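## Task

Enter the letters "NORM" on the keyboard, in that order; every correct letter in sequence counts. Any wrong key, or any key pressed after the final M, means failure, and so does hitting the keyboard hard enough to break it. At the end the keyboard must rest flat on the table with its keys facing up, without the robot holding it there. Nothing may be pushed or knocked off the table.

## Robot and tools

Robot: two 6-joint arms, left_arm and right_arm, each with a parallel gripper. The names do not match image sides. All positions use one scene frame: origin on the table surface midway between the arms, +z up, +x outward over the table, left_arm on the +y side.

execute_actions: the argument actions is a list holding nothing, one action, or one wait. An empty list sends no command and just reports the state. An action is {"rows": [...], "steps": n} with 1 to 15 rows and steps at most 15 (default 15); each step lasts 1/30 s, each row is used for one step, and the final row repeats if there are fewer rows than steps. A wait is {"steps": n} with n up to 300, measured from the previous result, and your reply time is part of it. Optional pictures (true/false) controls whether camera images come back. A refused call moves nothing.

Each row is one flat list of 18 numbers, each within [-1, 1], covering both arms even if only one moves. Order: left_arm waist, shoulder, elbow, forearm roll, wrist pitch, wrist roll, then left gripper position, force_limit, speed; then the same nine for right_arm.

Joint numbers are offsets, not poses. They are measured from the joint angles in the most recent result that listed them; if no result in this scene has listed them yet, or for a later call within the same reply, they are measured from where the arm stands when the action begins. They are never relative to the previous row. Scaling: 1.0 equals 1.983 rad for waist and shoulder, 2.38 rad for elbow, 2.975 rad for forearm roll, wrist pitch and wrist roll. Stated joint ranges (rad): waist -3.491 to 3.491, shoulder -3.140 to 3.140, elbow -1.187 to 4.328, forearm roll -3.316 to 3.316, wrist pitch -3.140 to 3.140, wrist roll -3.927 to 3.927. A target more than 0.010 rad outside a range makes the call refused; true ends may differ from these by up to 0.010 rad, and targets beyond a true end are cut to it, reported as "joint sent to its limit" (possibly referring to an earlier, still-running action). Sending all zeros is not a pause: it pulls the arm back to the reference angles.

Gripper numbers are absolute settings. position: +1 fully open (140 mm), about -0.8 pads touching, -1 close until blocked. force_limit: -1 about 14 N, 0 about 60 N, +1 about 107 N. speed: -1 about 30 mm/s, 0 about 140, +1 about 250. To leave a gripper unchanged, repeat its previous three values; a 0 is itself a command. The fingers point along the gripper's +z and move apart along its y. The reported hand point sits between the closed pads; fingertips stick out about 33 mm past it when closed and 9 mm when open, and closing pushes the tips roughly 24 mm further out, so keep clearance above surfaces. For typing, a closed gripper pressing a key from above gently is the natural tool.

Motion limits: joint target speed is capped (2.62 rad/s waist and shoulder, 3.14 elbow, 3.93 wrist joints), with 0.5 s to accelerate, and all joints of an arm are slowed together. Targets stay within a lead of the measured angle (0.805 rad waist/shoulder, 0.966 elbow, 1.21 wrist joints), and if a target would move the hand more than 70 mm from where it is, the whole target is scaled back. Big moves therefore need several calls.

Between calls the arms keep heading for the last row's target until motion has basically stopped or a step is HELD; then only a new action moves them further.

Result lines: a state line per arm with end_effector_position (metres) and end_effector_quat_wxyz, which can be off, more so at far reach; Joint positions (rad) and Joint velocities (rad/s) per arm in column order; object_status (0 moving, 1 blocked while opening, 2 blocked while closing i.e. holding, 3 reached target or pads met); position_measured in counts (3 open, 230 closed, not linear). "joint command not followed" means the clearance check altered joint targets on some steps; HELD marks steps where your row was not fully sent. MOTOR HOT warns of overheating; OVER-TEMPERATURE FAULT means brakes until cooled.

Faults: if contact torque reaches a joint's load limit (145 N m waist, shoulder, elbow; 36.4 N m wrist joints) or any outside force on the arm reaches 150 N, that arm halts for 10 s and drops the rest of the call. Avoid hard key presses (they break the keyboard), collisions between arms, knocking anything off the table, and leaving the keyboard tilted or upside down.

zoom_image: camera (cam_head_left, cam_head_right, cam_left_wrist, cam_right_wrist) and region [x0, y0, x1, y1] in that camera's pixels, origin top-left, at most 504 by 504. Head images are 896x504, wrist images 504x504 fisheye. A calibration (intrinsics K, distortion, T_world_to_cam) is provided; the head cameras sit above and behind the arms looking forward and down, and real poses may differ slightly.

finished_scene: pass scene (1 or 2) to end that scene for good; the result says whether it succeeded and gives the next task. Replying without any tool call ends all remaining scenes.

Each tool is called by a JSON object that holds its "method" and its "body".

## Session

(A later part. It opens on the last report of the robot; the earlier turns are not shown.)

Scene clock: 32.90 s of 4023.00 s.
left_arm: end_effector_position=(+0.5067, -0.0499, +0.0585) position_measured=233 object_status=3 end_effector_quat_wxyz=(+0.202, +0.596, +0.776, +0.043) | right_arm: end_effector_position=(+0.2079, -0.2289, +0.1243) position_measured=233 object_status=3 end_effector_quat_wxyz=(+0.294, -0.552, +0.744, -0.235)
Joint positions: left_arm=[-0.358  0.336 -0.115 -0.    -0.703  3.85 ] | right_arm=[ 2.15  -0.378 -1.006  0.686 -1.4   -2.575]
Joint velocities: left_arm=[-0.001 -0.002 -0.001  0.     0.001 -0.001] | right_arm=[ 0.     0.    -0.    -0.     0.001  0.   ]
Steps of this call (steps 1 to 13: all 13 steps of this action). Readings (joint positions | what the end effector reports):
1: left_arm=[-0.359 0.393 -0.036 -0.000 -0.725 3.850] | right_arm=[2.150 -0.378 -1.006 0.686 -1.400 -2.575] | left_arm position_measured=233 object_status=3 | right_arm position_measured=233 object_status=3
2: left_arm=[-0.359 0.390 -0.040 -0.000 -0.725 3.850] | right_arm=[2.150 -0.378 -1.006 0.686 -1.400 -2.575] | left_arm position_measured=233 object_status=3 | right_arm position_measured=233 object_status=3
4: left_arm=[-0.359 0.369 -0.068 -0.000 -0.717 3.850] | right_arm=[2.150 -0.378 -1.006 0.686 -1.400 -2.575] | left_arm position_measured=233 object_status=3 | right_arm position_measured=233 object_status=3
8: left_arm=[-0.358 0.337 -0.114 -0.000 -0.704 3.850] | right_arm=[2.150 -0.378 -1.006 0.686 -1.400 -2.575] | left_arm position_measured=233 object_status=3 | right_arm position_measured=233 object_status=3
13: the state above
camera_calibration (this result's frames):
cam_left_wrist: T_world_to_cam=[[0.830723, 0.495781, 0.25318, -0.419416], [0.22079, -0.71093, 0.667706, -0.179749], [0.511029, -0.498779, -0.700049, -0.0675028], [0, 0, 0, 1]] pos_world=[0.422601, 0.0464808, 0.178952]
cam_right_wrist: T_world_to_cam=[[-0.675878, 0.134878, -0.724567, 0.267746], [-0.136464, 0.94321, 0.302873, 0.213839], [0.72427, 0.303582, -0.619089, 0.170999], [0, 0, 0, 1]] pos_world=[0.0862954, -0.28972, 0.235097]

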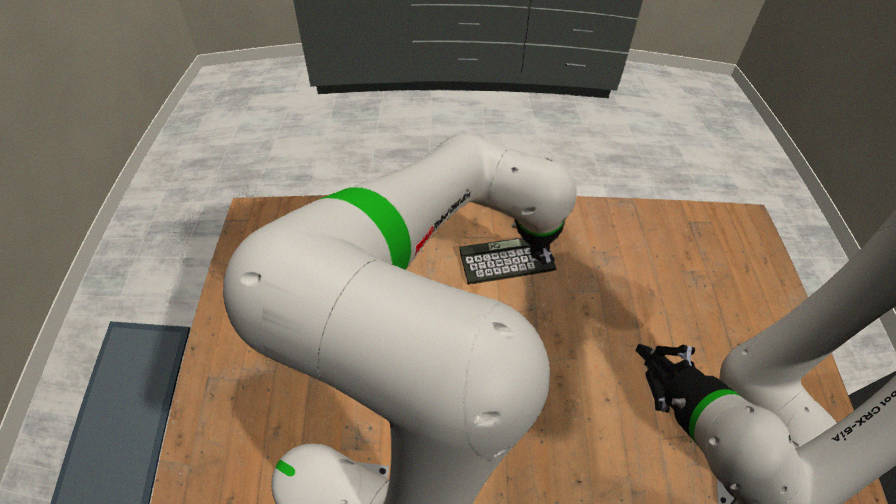

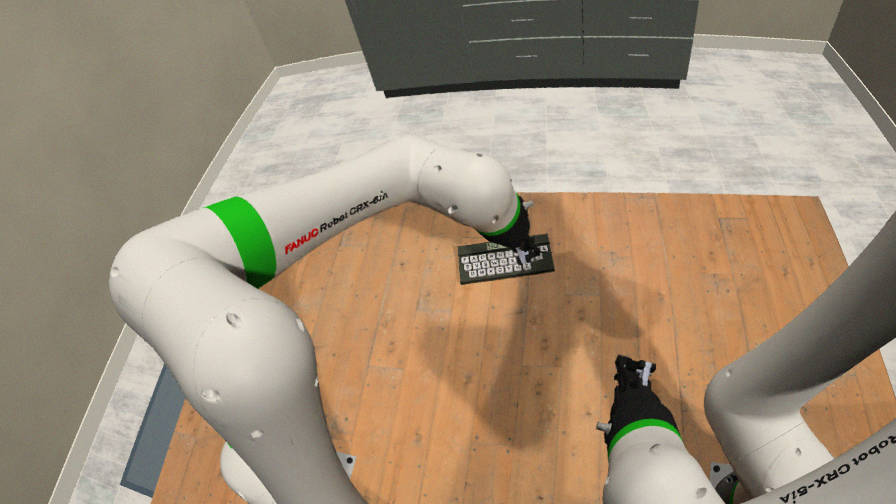

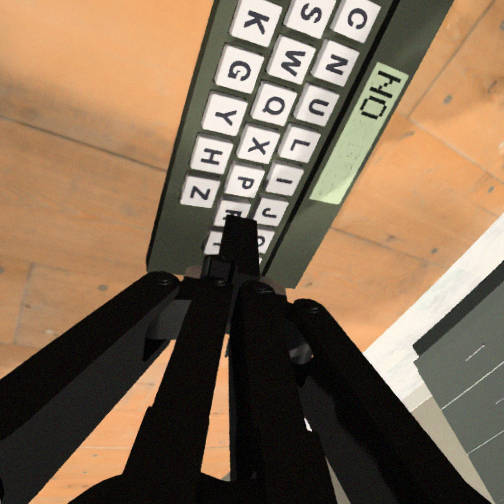

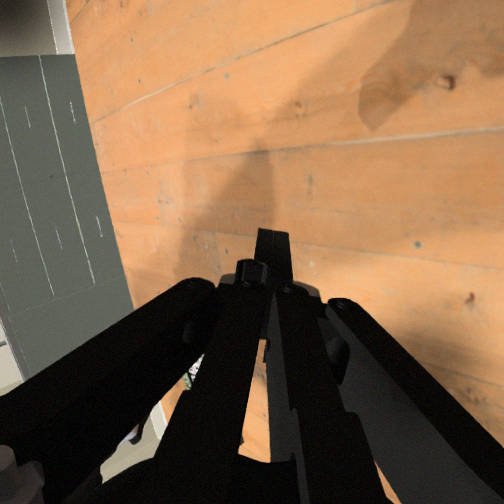

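{"method": "execute_actions", "body": {"actions": [{"rows":[[0,0.0031,-0.0027,0,0.0042,0,-1,0,0,0,0,0,0,0,0,-1,0,0]],"steps":9}], "pictures": false}}

{"method": "execute_actions", "body": {"actions": [{"rows":[[0,-0.0044,0.0039,0,-0.006,0,-1,0,0,0,0,0,0,0,0,-1,0,0]],"steps":9}]}}

Scene clock: 52.00 s of 4023.00 s.
left_arm: end_effector_position=(+0.5067, -0.0499, +0.0529) position_measured=233 object_status=3 end_effector_quat_wxyz=(+0.202, +0.596, +0.776, +0.043) | right_arm: end_effector_position=(+0.2079, -0.2289, +0.1243) position_measured=233 object_status=3 end_effector_quat_wxyz=(+0.294, -0.552, +0.744, -0.235)
Joint positions: left_arm=[-0.358  0.342 -0.122 -0.    -0.691  3.85 ] | right_arm=[ 2.15  -0.378 -1.006  0.686 -1.4   -2.575]
Joint velocities: left_arm=[0.001 0.002 0.001 0.    0.003 0.   ] | right_arm=[-0.001  0.001 -0.     0.    -0.     0.   ]
Steps of this call (steps 1 to 15: the robot went on to your last target; steps 16 to 90: nothing new was sent; then 15.80 s passed at rest; steps 91 to 99: all 9 steps of this action). Readings (joint positions | what the end effector reports):
91: left_arm=[-0.358 0.336 -0.115 -0.000 -0.703 3.850] | right_arm=[2.150 -0.378 -1.006 0.686 -1.400 -2.575] | left_arm position_measured=233 object_status=3 | right_arm position_measured=233 object_status=3
92: left_arm=[-0.358 0.337 -0.117 -0.000 -0.699 3.850] | right_arm=[2.150 -0.378 -1.006 0.686 -1.400 -2.575] | left_arm position_measured=233 object_status=3 | right_arm position_measured=233 object_status=3
94: left_arm=[-0.358 0.341 -0.121 -0.000 -0.693 3.850] | right_arm=[2.150 -0.378 -1.006 0.686 -1.400 -2.575] | left_arm position_measured=233 object_status=3 | right_arm position_measured=233 object_status=3
98: left_arm=[-0.358 0.342 -0.122 -0.000 -0.691 3.850] | right_arm=[2.150 -0.378 -1.006 0.686 -1.400 -2.575] | left_arm position_measured=233 object_status=3 | right_arm position_measured=233 object_status=3
99: the state above

Scene clock: 52.30 s of 4023.00 s.
left_arm: end_effector_position=(+0.5068, -0.0499, +0.0609) position_measured=233 object_status=3 end_effector_quat_wxyz=(+0.202, +0.596, +0.776, +0.043) | right_arm: end_effector_position=(+0.2079, -0.2289, +0.1243) position_measured=233 object_status=3 end_effector_quat_wxyz=(+0.294, -0.552, +0.744, -0.235)
Joint positions: left_arm=[-0.358  0.333 -0.112 -0.    -0.708  3.85 ] | right_arm=[ 2.15  -0.378 -1.006  0.686 -1.4   -2.575]
Joint velocities: left_arm=[ 0.001 -0.002  0.003  0.    -0.006 -0.001] | right_arm=[ 0.002 -0.001 -0.    -0.     0.     0.   ]
Steps of this call (steps 1 to 9: all 9 steps of this action). Readings (joint positions | what the end effector reports):
1: left_arm=[-0.358 0.342 -0.122 -0.000 -0.691 3.850] | right_arm=[2.150 -0.378 -1.006 0.686 -1.400 -2.575] | left_arm position_measured=233 object_status=3 | right_arm position_measured=233 object_status=3
2: left_arm=[-0.358 0.341 -0.120 -0.000 -0.694 3.850] | right_arm=[2.150 -0.378 -1.006 0.686 -1.400 -2.575] | left_arm position_measured=233 object_status=3 | right_arm position_measured=233 object_status=3
4: left_arm=[-0.358 0.335 -0.114 -0.000 -0.704 3.850] | right_arm=[2.150 -0.378 -1.006 0.686 -1.400 -2.575] | left_arm position_measured=233 object_status=3 | right_arm position_measured=233 object_status=3
8: left_arm=[-0.358 0.333 -0.113 -0.000 -0.708 3.850] | right_arm=[2.150 -0.378 -1.006 0.686 -1.400 -2.575] | left_arm position_measured=233 object_status=3 | right_arm position_measured=233 object_status=3
9: the state above
camera_calibration (this result's frames):
cam_left_wrist: T_world_to_cam=[[0.830693, 0.495802, 0.253238, -0.420054], [0.220735, -0.710897, 0.667759, -0.181378], [0.511102, -0.498804, -0.699978, -0.0658597], [0, 0, 0, 1]] pos_world=[0.422633, 0.0464714, 0.18139]
cam_right_wrist: T_world_to_cam=[[-0.675878, 0.134878, -0.724567, 0.267746], [-0.136465, 0.94321, 0.302872, 0.213839], [0.724269, 0.303583, -0.619089, 0.170999], [0, 0, 0, 1]] pos_world=[0.0862954, -0.28972, 0.235097]

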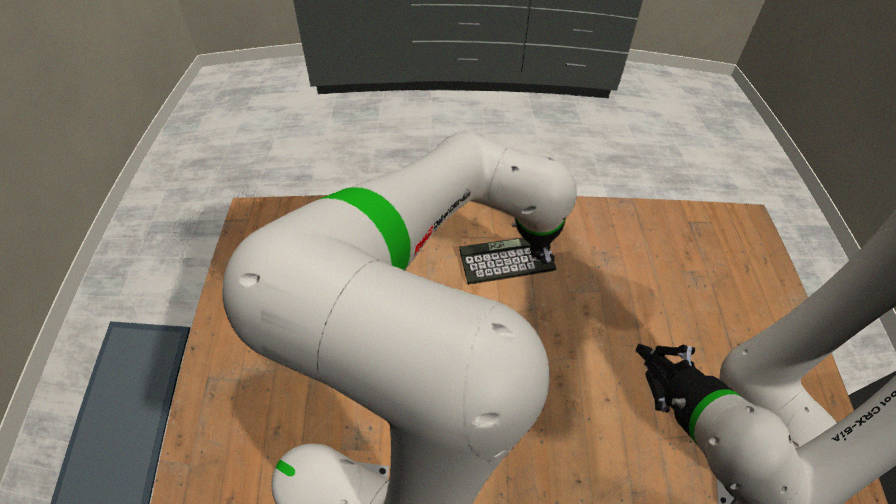

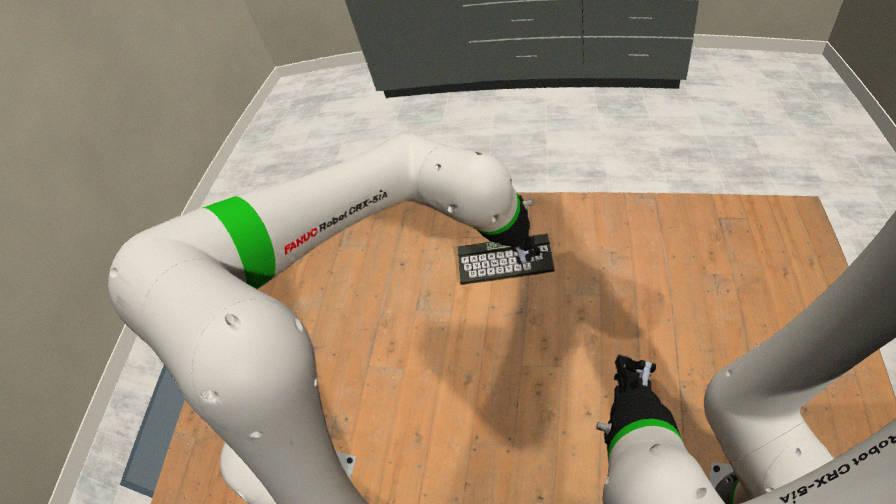

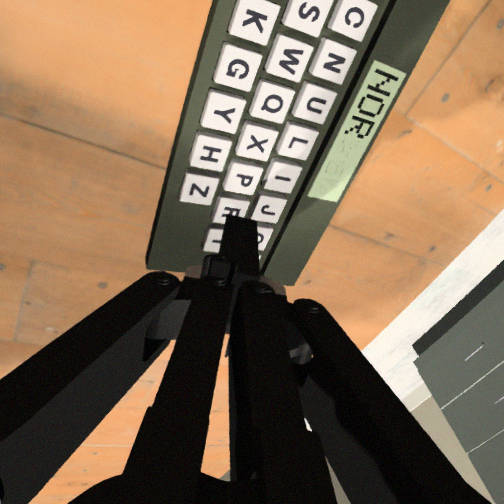

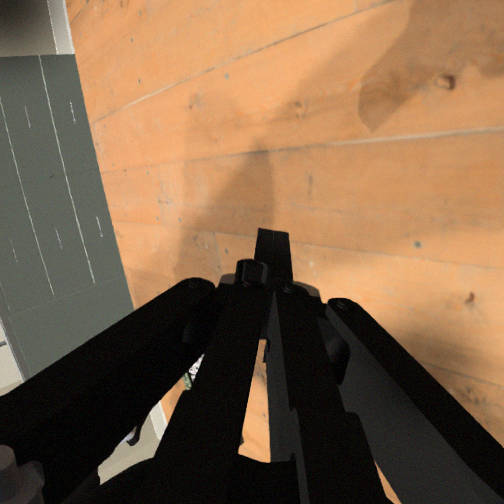

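{"method": "execute_actions", "body": {"actions": [{"rows":[[0.0681,-0.1063,-0.1103,0,0.0171,0,-1,0,0,0,0,0,0,0,0,-1,0,0]]}]}}

Scene clock: 57.60 s of 4023.00 s.
left_arm: end_effector_position=(+0.4670, +0.0559, +0.0607) position_measured=233 object_status=3 end_effector_quat_wxyz=(+0.199, +0.543, +0.814, +0.056) | right_arm: end_effector_position=(+0.2079, -0.2289, +0.1243) position_measured=233 object_status=3 end_effector_quat_wxyz=(+0.294, -0.552, +0.744, -0.235)
Joint positions: left_arm=[-0.223  0.123 -0.374 -0.    -0.658  3.85 ] | right_arm=[ 2.15  -0.378 -1.006  0.686 -1.4   -2.575]
Joint velocities: left_arm=[ 0.008 -0.011 -0.016  0.     0.006 -0.   ] | right_arm=[-0.     0.    -0.    -0.    -0.001  0.   ]
Steps of this call (steps 1 to 15: the robot went on to your last target; steps 16 to 90: nothing new was sent; then 1.80 s passed at rest; steps 91 to 105: all 15 steps of this action). Readings (joint positions | what the end effector reports):
91: left_arm=[-0.358 0.333 -0.112 -0.000 -0.708 3.850] | right_arm=[2.150 -0.378 -1.006 0.686 -1.400 -2.575] | left_arm position_measured=233 object_status=3 | right_arm position_measured=233 object_status=3
92: left_arm=[-0.356 0.330 -0.117 -0.000 -0.708 3.850] | right_arm=[2.150 -0.378 -1.006 0.686 -1.400 -2.575] | left_arm position_measured=233 object_status=3 | right_arm position_measured=233 object_status=3
94: left_arm=[-0.341 0.307 -0.145 -0.000 -0.702 3.850] | right_arm=[2.150 -0.378 -1.006 0.686 -1.400 -2.575] | left_arm position_measured=233 object_status=3 | right_arm position_measured=233 object_status=3
98: left_arm=[-0.280 0.211 -0.264 -0.000 -0.679 3.850] | right_arm=[2.150 -0.378 -1.006 0.686 -1.400 -2.575] | left_arm position_measured=233 object_status=3 | right_arm position_measured=233 object_status=3
105: the state above
camera_calibration (this result's frames):
cam_left_wrist: T_world_to_cam=[[0.756756, 0.602774, 0.252948, -0.410765], [0.314491, -0.674938, 0.667498, -0.143023], [0.573075, -0.425583, -0.700331, -0.0259333], [0, 0, 0, 1]] pos_world=[0.37069, 0.14003, 0.181208]
cam_right_wrist: T_world_to_cam=[[-0.675878, 0.134878, -0.724567, 0.267746], [-0.136464, 0.94321, 0.302873, 0.213839], [0.724269, 0.303583, -0.619089, 0.170999], [0, 0, 0, 1]] pos_world=[0.0862954, -0.28972, 0.235097]

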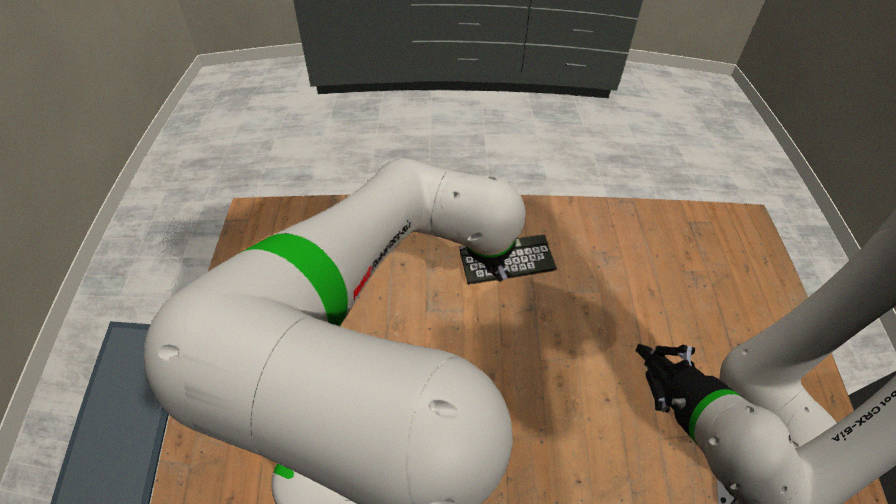

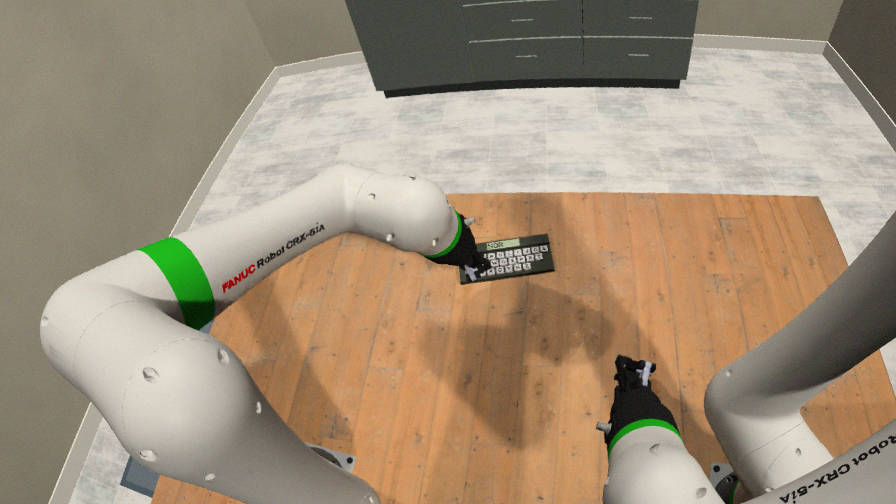

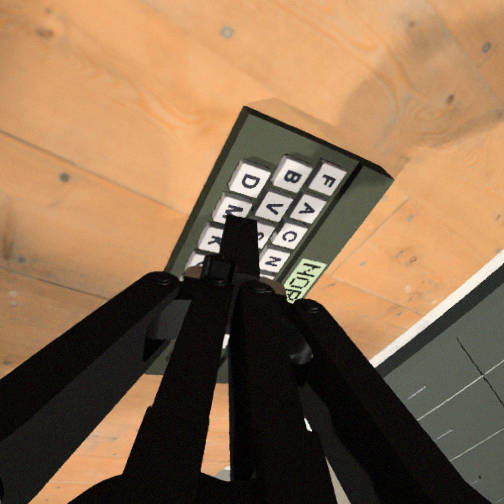

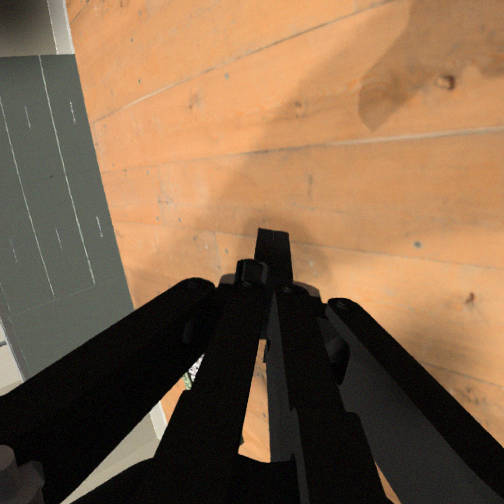

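{"method": "execute_actions", "body": {"actions": [{"rows":[[0.001,0.0051,-0.004,0,0.0066,0,-1,0,0,0,0,0,0,0,0,-1,0,0]],"steps":10}], "pictures": false}}

{"method": "execute_actions", "body": {"actions": [{"rows":[[0,-0.012,0.01,0,-0.016,0,-1,0,0,0,0,0,0,0,0,-1,0,0]],"steps":10}]}}

{"method": "zoom_image", "body": {"camera": "cam_head_right", "region": [450,225,570,295]}}

Scene clock: 61.23 s of 4023.00 s.
left_arm: end_effector_position=(+0.4676, +0.0568, +0.0529) position_measured=233 object_status=3 end_effector_quat_wxyz=(+0.199, +0.542, +0.814, +0.056) | right_arm: end_effector_position=(+0.2079, -0.2289, +0.1243) position_measured=233 object_status=3 end_effector_quat_wxyz=(+0.294, -0.552, +0.744, -0.235)
Joint positions: left_arm=[-0.221  0.133 -0.383 -0.    -0.638  3.85 ] | right_arm=[ 2.15  -0.378 -1.006  0.686 -1.4   -2.575]
Joint velocities: left_arm=[ 0.001  0.003 -0.001 -0.    -0.001  0.001] | right_arm=[ 0.002  0.    -0.     0.    -0.     0.   ]
Steps of this call (steps 1 to 15: the robot went on to your last target; steps 16 to 90: nothing new was sent; then 0.30 s passed at rest; steps 91 to 100: all 10 steps of this action). Readings (joint positions | what the end effector reports):
91: left_arm=[-0.223 0.123 -0.375 -0.000 -0.657 3.850] | right_arm=[2.150 -0.378 -1.006 0.686 -1.400 -2.575] | left_arm position_measured=233 object_status=3 | right_arm position_measured=233 object_status=3
92: left_arm=[-0.223 0.124 -0.377 -0.000 -0.653 3.850] | right_arm=[2.150 -0.378 -1.006 0.686 -1.400 -2.575] | left_arm position_measured=233 object_status=3 | right_arm position_measured=233 object_status=3
94: left_arm=[-0.222 0.131 -0.382 -0.000 -0.642 3.850] | right_arm=[2.150 -0.378 -1.006 0.686 -1.400 -2.575] | left_arm position_measured=233 object_status=3 | right_arm position_measured=233 object_status=3
98: left_arm=[-0.221 0.133 -0.383 -0.000 -0.638 3.850] | right_arm=[2.150 -0.378 -1.006 0.686 -1.400 -2.575] | left_arm position_measured=233 object_status=3 | right_arm position_measured=233 object_status=3
100: the state above

Scene clock: 61.57 s of 4023.00 s.
left_arm: end_effector_position=(+0.4676, +0.0569, +0.0719) position_measured=233 object_status=3 end_effector_quat_wxyz=(+0.199, +0.542, +0.815, +0.056) | right_arm: end_effector_position=(+0.2079, -0.2289, +0.1243) position_measured=233 object_status=3 end_effector_quat_wxyz=(+0.294, -0.552, +0.744, -0.235)
Joint positions: left_arm=[-0.221  0.11  -0.36  -0.    -0.685  3.85 ] | right_arm=[ 2.15  -0.378 -1.006  0.686 -1.4   -2.575]
Joint velocities: left_arm=[-0.    -0.004  0.003 -0.    -0.005 -0.   ] | right_arm=[ 0.     0.    -0.    -0.    -0.001  0.   ]
Steps of this call (steps 1 to 10: all 10 steps of this action). Readings (joint positions | what the end effector reports):
1: left_arm=[-0.221 0.133 -0.383 -0.000 -0.638 3.850] | right_arm=[2.150 -0.378 -1.006 0.686 -1.400 -2.575] | left_arm position_measured=233 object_status=3 | right_arm position_measured=233 object_status=3
2: left_arm=[-0.221 0.131 -0.381 -0.000 -0.642 3.850] | right_arm=[2.150 -0.378 -1.006 0.686 -1.400 -2.575] | left_arm position_measured=233 object_status=3 | right_arm position_measured=233 object_status=3
4: left_arm=[-0.221 0.118 -0.368 -0.000 -0.669 3.850] | right_arm=[2.150 -0.378 -1.006 0.686 -1.400 -2.575] | left_arm position_measured=233 object_status=3 | right_arm position_measured=233 object_status=3
8: left_arm=[-0.221 0.110 -0.360 -0.000 -0.685 3.850] | right_arm=[2.150 -0.378 -1.006 0.686 -1.400 -2.575] | left_arm position_measured=233 object_status=3 | right_arm position_measured=233 object_status=3
10: the state above
camera_calibration (this result's frames):
cam_left_wrist: T_world_to_cam=[[0.755548, 0.604291, 0.252941, -0.414192], [0.31586, -0.674313, 0.667483, -0.1507], [0.573916, -0.424422, -0.700348, -0.0184444], [0, 0, 0, 1]] pos_world=[0.371127, 0.140845, 0.192438]
cam_right_wrist: T_world_to_cam=[[-0.675878, 0.134878, -0.724567, 0.267746], [-0.136464, 0.94321, 0.302873, 0.213839], [0.724269, 0.303583, -0.619089, 0.170999], [0, 0, 0, 1]] pos_world=[0.0862954, -0.28972, 0.235097]

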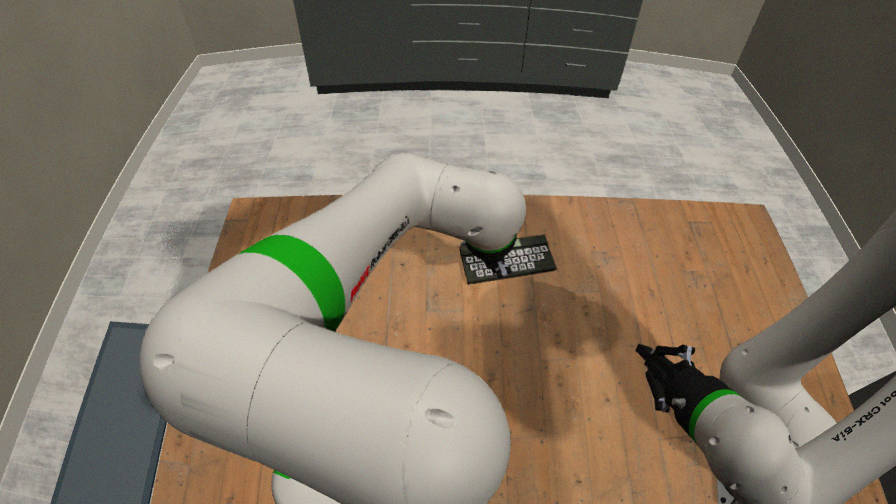

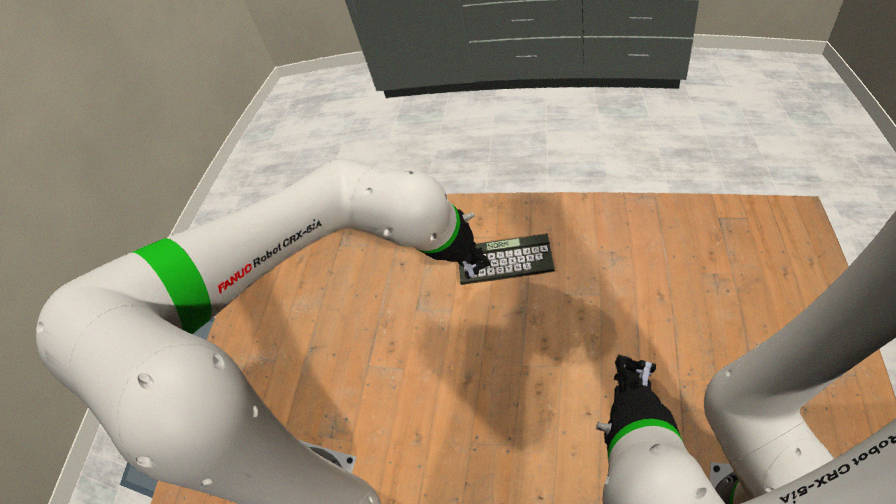

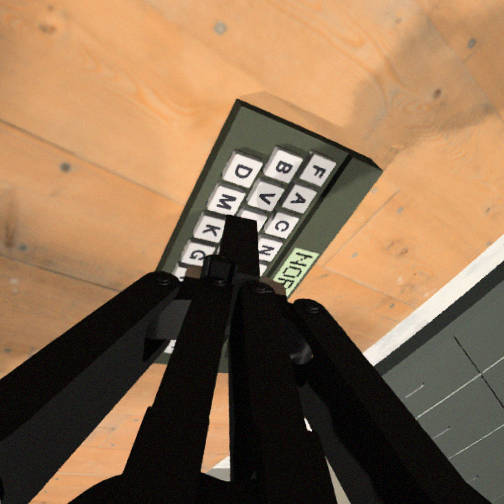

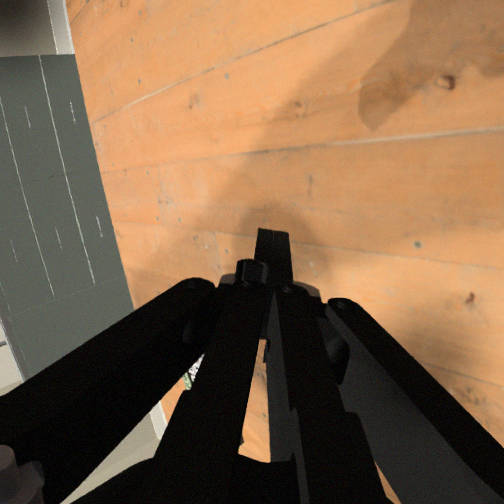

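Region (450, 225, 570, 295) of cam_head_right's 896x504 image, scaled by 4.200, with more detail than that image has; it fills the top 294 rows of this view, and the rest is white.

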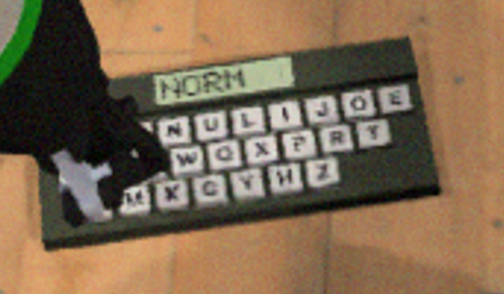

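{"method": "finished_scene", "body": {"scene": 2}}

The scene is finished: the task was done.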